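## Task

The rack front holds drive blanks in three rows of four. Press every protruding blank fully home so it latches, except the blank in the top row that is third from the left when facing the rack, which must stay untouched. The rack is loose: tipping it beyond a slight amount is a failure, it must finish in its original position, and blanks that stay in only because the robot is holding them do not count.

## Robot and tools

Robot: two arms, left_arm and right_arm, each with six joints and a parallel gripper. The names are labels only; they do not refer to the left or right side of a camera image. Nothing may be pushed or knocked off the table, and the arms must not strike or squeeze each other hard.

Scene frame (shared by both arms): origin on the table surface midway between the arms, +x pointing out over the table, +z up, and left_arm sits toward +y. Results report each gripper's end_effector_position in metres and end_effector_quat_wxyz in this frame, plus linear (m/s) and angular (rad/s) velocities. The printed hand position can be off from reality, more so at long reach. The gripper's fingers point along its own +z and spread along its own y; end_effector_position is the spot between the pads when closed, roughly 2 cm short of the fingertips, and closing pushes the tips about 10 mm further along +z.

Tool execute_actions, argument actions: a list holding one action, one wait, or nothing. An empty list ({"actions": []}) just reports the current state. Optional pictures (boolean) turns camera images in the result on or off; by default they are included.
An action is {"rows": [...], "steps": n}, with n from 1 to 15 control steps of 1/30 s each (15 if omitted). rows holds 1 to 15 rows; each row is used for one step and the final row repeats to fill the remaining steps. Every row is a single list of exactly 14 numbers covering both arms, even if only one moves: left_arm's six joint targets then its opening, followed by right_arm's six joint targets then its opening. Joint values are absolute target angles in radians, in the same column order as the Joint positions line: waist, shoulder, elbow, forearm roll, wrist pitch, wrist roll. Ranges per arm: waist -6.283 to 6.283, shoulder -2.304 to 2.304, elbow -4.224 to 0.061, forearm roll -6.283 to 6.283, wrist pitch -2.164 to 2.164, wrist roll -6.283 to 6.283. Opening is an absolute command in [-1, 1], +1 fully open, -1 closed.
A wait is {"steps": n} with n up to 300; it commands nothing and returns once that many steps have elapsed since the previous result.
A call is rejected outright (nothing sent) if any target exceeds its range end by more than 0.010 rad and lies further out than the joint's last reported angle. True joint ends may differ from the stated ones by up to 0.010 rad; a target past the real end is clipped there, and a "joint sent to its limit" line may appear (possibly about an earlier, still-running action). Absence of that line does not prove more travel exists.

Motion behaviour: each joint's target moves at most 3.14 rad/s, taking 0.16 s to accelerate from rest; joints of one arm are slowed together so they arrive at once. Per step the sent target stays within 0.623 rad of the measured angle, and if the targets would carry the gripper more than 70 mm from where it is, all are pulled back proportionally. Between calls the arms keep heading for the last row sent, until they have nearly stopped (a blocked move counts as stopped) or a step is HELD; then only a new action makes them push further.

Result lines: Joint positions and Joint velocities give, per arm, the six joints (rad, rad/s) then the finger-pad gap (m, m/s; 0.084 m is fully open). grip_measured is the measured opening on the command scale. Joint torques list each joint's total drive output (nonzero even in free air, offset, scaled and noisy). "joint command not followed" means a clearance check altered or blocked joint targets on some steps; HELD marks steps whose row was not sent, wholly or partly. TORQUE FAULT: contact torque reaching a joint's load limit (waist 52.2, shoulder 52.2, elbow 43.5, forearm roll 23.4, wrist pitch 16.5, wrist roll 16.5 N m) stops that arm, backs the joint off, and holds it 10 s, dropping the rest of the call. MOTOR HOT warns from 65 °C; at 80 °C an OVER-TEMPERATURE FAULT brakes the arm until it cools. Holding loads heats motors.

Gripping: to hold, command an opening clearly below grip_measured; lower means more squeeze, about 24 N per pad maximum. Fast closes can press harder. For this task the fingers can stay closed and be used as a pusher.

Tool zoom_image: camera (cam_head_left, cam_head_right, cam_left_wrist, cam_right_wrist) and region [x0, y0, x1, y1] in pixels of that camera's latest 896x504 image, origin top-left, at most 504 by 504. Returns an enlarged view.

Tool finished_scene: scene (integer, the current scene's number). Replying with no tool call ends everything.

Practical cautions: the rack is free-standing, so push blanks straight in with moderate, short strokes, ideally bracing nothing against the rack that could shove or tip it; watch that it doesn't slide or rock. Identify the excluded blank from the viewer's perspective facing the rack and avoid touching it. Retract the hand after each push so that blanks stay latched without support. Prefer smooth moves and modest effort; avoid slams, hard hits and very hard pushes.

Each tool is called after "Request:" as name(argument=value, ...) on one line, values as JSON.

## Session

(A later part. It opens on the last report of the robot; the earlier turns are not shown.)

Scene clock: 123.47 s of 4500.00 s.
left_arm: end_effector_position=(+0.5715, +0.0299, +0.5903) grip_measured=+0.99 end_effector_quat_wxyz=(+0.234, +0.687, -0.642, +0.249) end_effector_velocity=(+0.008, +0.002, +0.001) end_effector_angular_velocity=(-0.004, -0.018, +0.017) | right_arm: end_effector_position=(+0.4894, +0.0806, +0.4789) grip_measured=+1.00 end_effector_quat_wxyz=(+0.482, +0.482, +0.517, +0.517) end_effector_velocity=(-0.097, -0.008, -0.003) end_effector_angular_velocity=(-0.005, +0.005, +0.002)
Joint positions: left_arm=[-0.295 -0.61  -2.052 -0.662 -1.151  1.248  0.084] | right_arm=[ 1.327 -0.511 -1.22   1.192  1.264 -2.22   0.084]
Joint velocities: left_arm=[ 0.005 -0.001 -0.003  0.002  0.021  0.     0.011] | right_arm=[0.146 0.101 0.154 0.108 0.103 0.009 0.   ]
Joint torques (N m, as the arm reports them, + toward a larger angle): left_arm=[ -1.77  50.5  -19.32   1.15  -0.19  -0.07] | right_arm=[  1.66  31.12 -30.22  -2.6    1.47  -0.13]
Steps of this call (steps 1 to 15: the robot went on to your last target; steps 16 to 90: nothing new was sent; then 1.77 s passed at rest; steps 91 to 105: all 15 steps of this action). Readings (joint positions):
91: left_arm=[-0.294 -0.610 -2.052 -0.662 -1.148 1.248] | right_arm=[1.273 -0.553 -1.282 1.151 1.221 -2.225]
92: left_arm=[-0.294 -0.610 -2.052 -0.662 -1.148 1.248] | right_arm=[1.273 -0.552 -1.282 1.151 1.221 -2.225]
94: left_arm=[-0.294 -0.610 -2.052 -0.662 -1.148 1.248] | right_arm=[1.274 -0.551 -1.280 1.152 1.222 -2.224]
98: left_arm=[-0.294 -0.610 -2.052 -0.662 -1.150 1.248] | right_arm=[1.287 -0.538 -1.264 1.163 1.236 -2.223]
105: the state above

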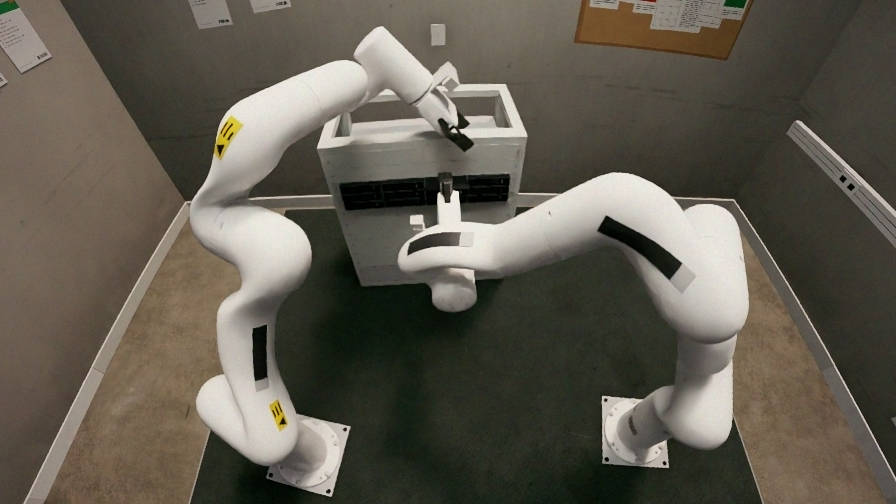

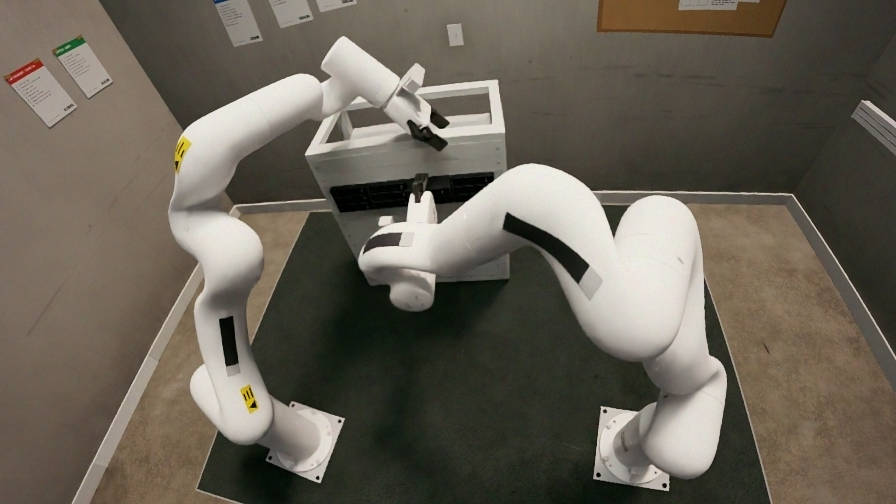

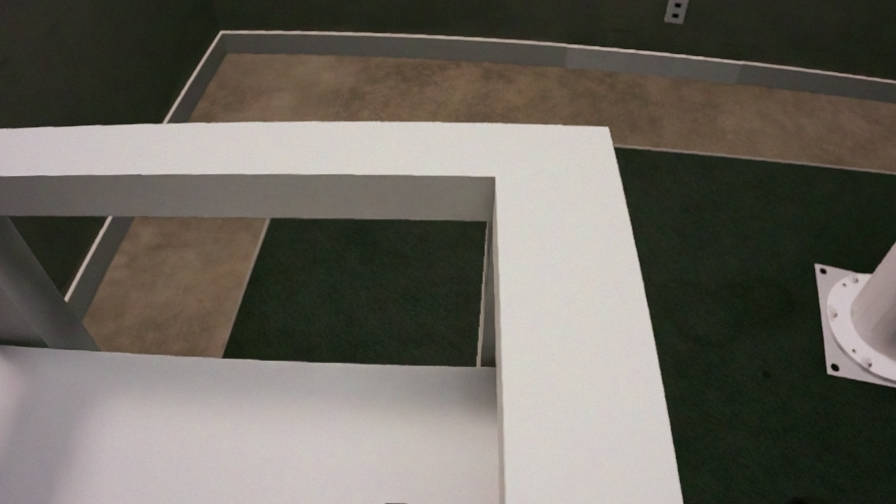

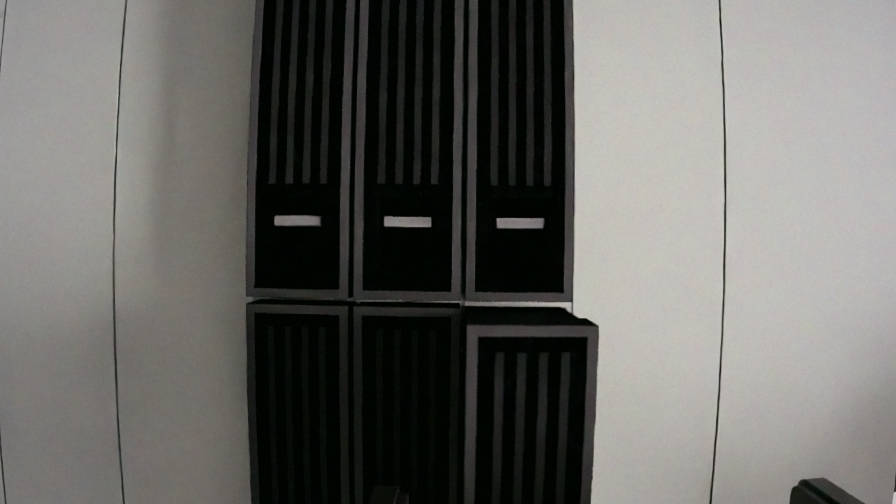

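Request:
execute_actions(actions=[{"rows": [
[-0.2933,-0.6098,-2.0530,-0.6619,-1.1495,1.2481,1,1.3429,-0.4955,-1.1987,1.2026,1.2742,-2.2191,1],
[-0.2914,-0.6087,-2.0553,-0.6615,-1.1533,1.2475,1,1.3469,-0.4807,-1.1819,1.2026,1.2742,-2.2191,1],
[-0.2884,-0.6069,-2.0588,-0.6609,-1.1594,1.2465,1,1.3533,-0.4568,-1.1548,1.2026,1.2742,-2.2191,1],
[-0.2844,-0.6045,-2.0636,-0.6601,-1.1674,1.2453,1,1.3619,-0.4251,-1.1188,1.2026,1.2742,-2.2191,1],
[-0.2795,-0.6017,-2.0693,-0.6591,-1.1771,1.2437,1,1.3722,-0.3871,-1.0758,1.2026,1.2742,-2.2191,1],
[-0.2742,-0.5985,-2.0756,-0.6581,-1.1879,1.2420,1,1.3837,-0.3448,-1.0278,1.2026,1.2742,-2.2191,1],
[-0.2686,-0.5951,-2.0823,-0.6570,-1.1993,1.2403,1,1.3958,-0.3003,-0.9772,1.2026,1.2742,-2.2191,1],
[-0.2629,-0.5917,-2.0889,-0.6558,-1.2107,1.2385,1,1.4078,-0.2557,-0.9266,1.2026,1.2742,-2.2191,1],
[-0.2576,-0.5885,-2.0952,-0.6548,-1.2215,1.2368,1,1.4193,-0.2134,-0.8786,1.2026,1.2742,-2.2191,1],
[-0.2527,-0.5857,-2.1009,-0.6538,-1.2312,1.2352,1,1.4296,-0.1754,-0.8356,1.2026,1.2742,-2.2191,1],
[-0.2487,-0.5833,-2.1057,-0.6530,-1.2392,1.2340,1,1.4382,-0.1437,-0.7996,1.2026,1.2742,-2.2191,1],
[-0.2457,-0.5815,-2.1092,-0.6524,-1.2453,1.2330,1,1.4446,-0.1198,-0.7725,1.2026,1.2742,-2.2191,1],
[-0.2438,-0.5804,-2.1115,-0.6520,-1.2491,1.2324,1,1.4486,-0.1050,-0.7561,1.2026,1.2742,-2.2191,1],
[-0.2432,-0.58,-2.1122,-0.6519,-1.2504,1.2322,1,1.45,-0.1,-0.75,1.2026,1.2742,-2.2191,1]
], "steps": 15}], pictures=false)

Request:
execute_actions(actions=[{"steps": 10}])

Scene clock: 128.57 s of 4500.00 s.
left_arm: end_effector_position=(+0.5687, +0.0644, +0.6320) grip_measured=+1.00 end_effector_quat_wxyz=(+0.233, +0.687, -0.641, +0.251) end_effector_velocity=(-0.010, +0.056, +0.066) end_effector_angular_velocity=(+0.003, -0.003, +0.001) | right_arm: end_effector_position=(+0.3884, -0.0062, +0.4997) grip_measured=+1.00 end_effector_quat_wxyz=(+0.464, +0.453, +0.552, +0.524) end_effector_velocity=(-0.212, -0.250, +0.004) end_effector_angular_velocity=(-0.100, +0.030, +0.225)
Joint positions: left_arm=[-0.249 -0.583 -2.106 -0.653 -1.238  1.234  0.084] | right_arm=[ 1.431 -0.169 -0.83   1.203  1.274 -2.219  0.084]
Joint velocities: left_arm=[ 0.073  0.045 -0.086  0.014 -0.146 -0.023  0.   ] | right_arm=[ 0.227  0.847  0.952  0.001  0.002 -0.001  0.   ]
Joint torques (N m, as the arm reports them, + toward a larger angle): left_arm=[ -5.12  43.36 -16.1    0.89  -0.03  -0.06] | right_arm=[ -1.37  11.05 -33.89  -3.27   1.37   0.07]
Steps of this call (steps 1 to 30: the robot went on to your last target; steps 31 to 90: nothing new was sent; then 1.60 s passed at rest; steps 91 to 105: all 15 steps of this action). Readings (joint positions):
91: left_arm=[-0.294 -0.610 -2.052 -0.662 -1.148 1.248] | right_arm=[1.341 -0.500 -1.204 1.203 1.274 -2.219]
92: left_arm=[-0.294 -0.610 -2.052 -0.662 -1.149 1.248] | right_arm=[1.342 -0.499 -1.203 1.203 1.274 -2.219]
94: left_arm=[-0.292 -0.609 -2.054 -0.662 -1.152 1.248] | right_arm=[1.345 -0.488 -1.189 1.203 1.274 -2.219]
98: left_arm=[-0.280 -0.602 -2.069 -0.659 -1.177 1.244] | right_arm=[1.367 -0.406 -1.096 1.203 1.274 -2.219]
105: the state above

Scene clock: 128.90 s of 4500.00 s.
left_arm: end_effector_position=(+0.5678, +0.0685, +0.6361) grip_measured=+1.00 end_effector_quat_wxyz=(+0.233, +0.687, -0.641, +0.250) end_effector_velocity=(-0.000, +0.002, +0.003) end_effector_angular_velocity=(+0.000, -0.003, +0.001) | right_arm: end_effector_position=(+0.3717, -0.0268, +0.4974) grip_measured=+1.00 end_effector_quat_wxyz=(+0.461, +0.446, +0.560, +0.525) end_effector_velocity=(-0.004, -0.005, +0.001) end_effector_angular_velocity=(+0.000, +0.000, +0.004)
Joint positions: left_arm=[-0.243 -0.58  -2.112 -0.652 -1.25   1.232  0.084] | right_arm=[ 1.449 -0.102 -0.752  1.203  1.274 -2.219  0.084]
Joint velocities: left_arm=[ 0.002  0.003 -0.002  0.002 -0.002 -0.     0.   ] | right_arm=[ 0.004  0.016  0.016  0.    -0.    -0.     0.   ]
Joint torques (N m, as the arm reports them, + toward a larger angle): left_arm=[ -1.53  48.16 -18.75   0.94  -0.19  -0.12] | right_arm=[  1.3   22.99 -29.23  -3.21   1.45  -0.11]
Steps of this call (steps 1 to 10: the robot went on to your last target). Readings (joint positions):
1: left_arm=[-0.247 -0.582 -2.108 -0.653 -1.242 1.233] | right_arm=[1.438 -0.144 -0.802 1.203 1.275 -2.219]
2: left_arm=[-0.246 -0.581 -2.110 -0.652 -1.245 1.233] | right_arm=[1.442 -0.128 -0.784 1.203 1.275 -2.219]
4: left_arm=[-0.244 -0.581 -2.111 -0.652 -1.248 1.233] | right_arm=[1.447 -0.112 -0.764 1.203 1.274 -2.219]
8: left_arm=[-0.244 -0.580 -2.112 -0.652 -1.250 1.232] | right_arm=[1.449 -0.104 -0.753 1.203 1.274 -2.219]
10: the state above

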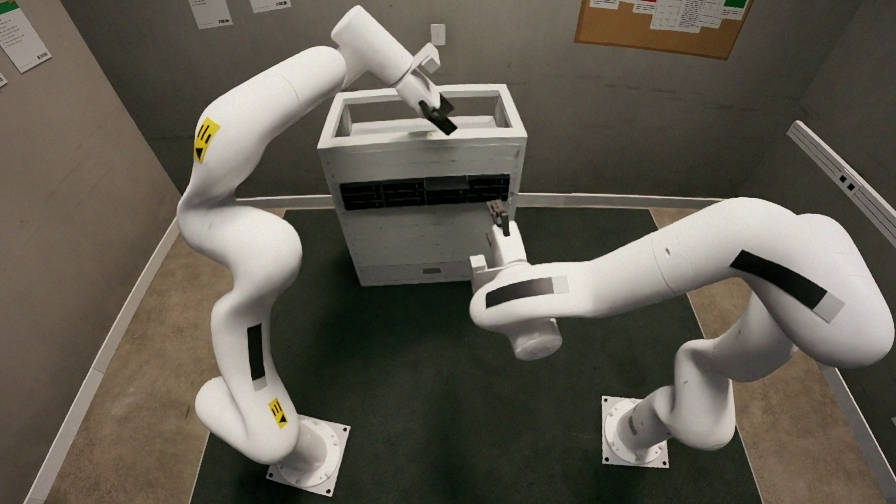

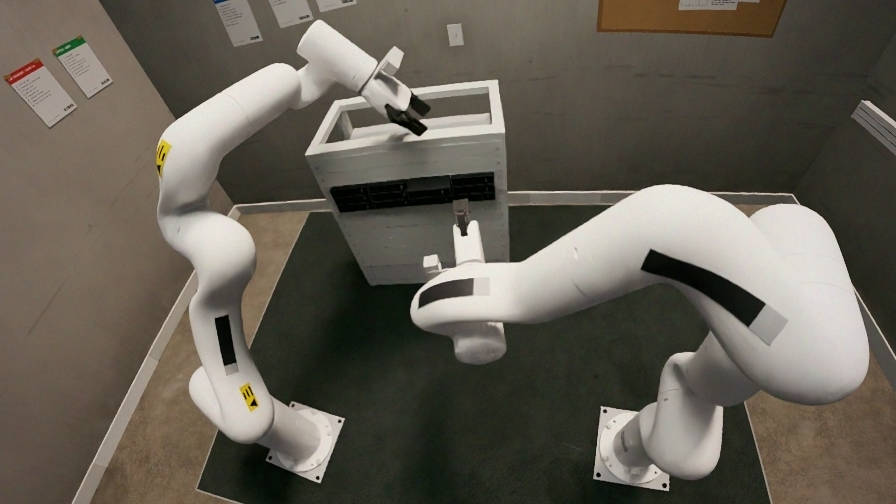

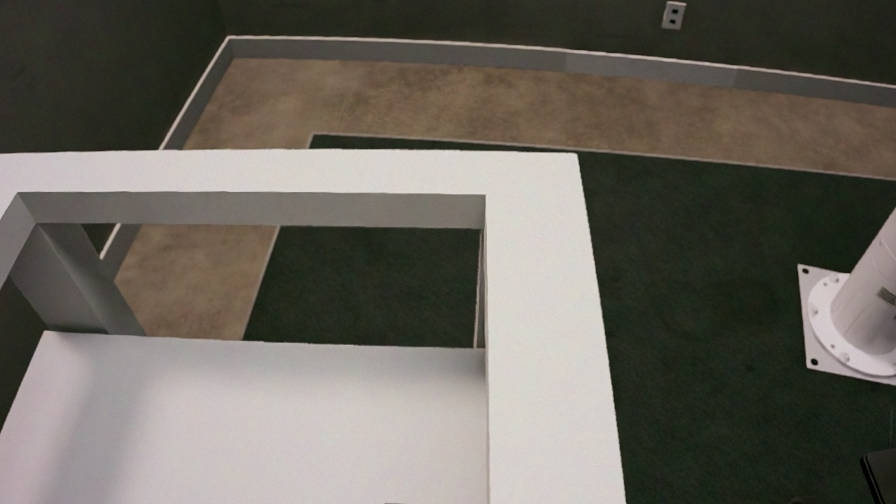

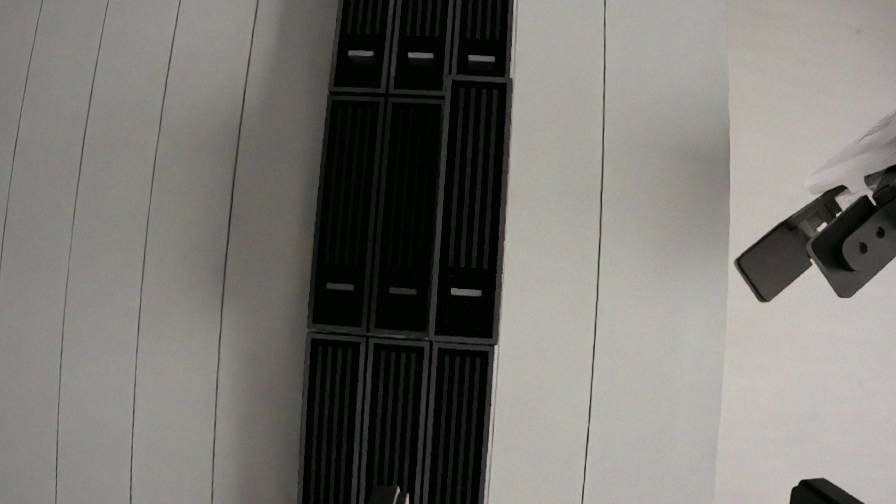

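Request:
zoom_image(camera="cam_head_left", region=[320, 150, 540, 230])

Request:
zoom_image(camera="cam_head_right", region=[310, 150, 530, 230])

Region (320, 150, 540, 230) of cam_head_left's 896x504 image, scaled by 2.291, with more detail than that image has; it fills the top 183 rows of this view, and the rest is white.

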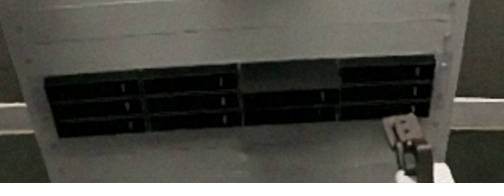

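Region (310, 150, 530, 230) of cam_head_right's 896x504 image, scaled by 2.291, with more detail than that image has; it fills the top 183 rows of this view, and the rest is white.

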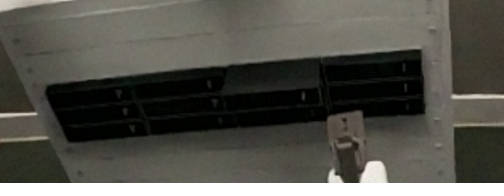

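Request:
finished_scene(scene=1)

The scene is finished: the task was done.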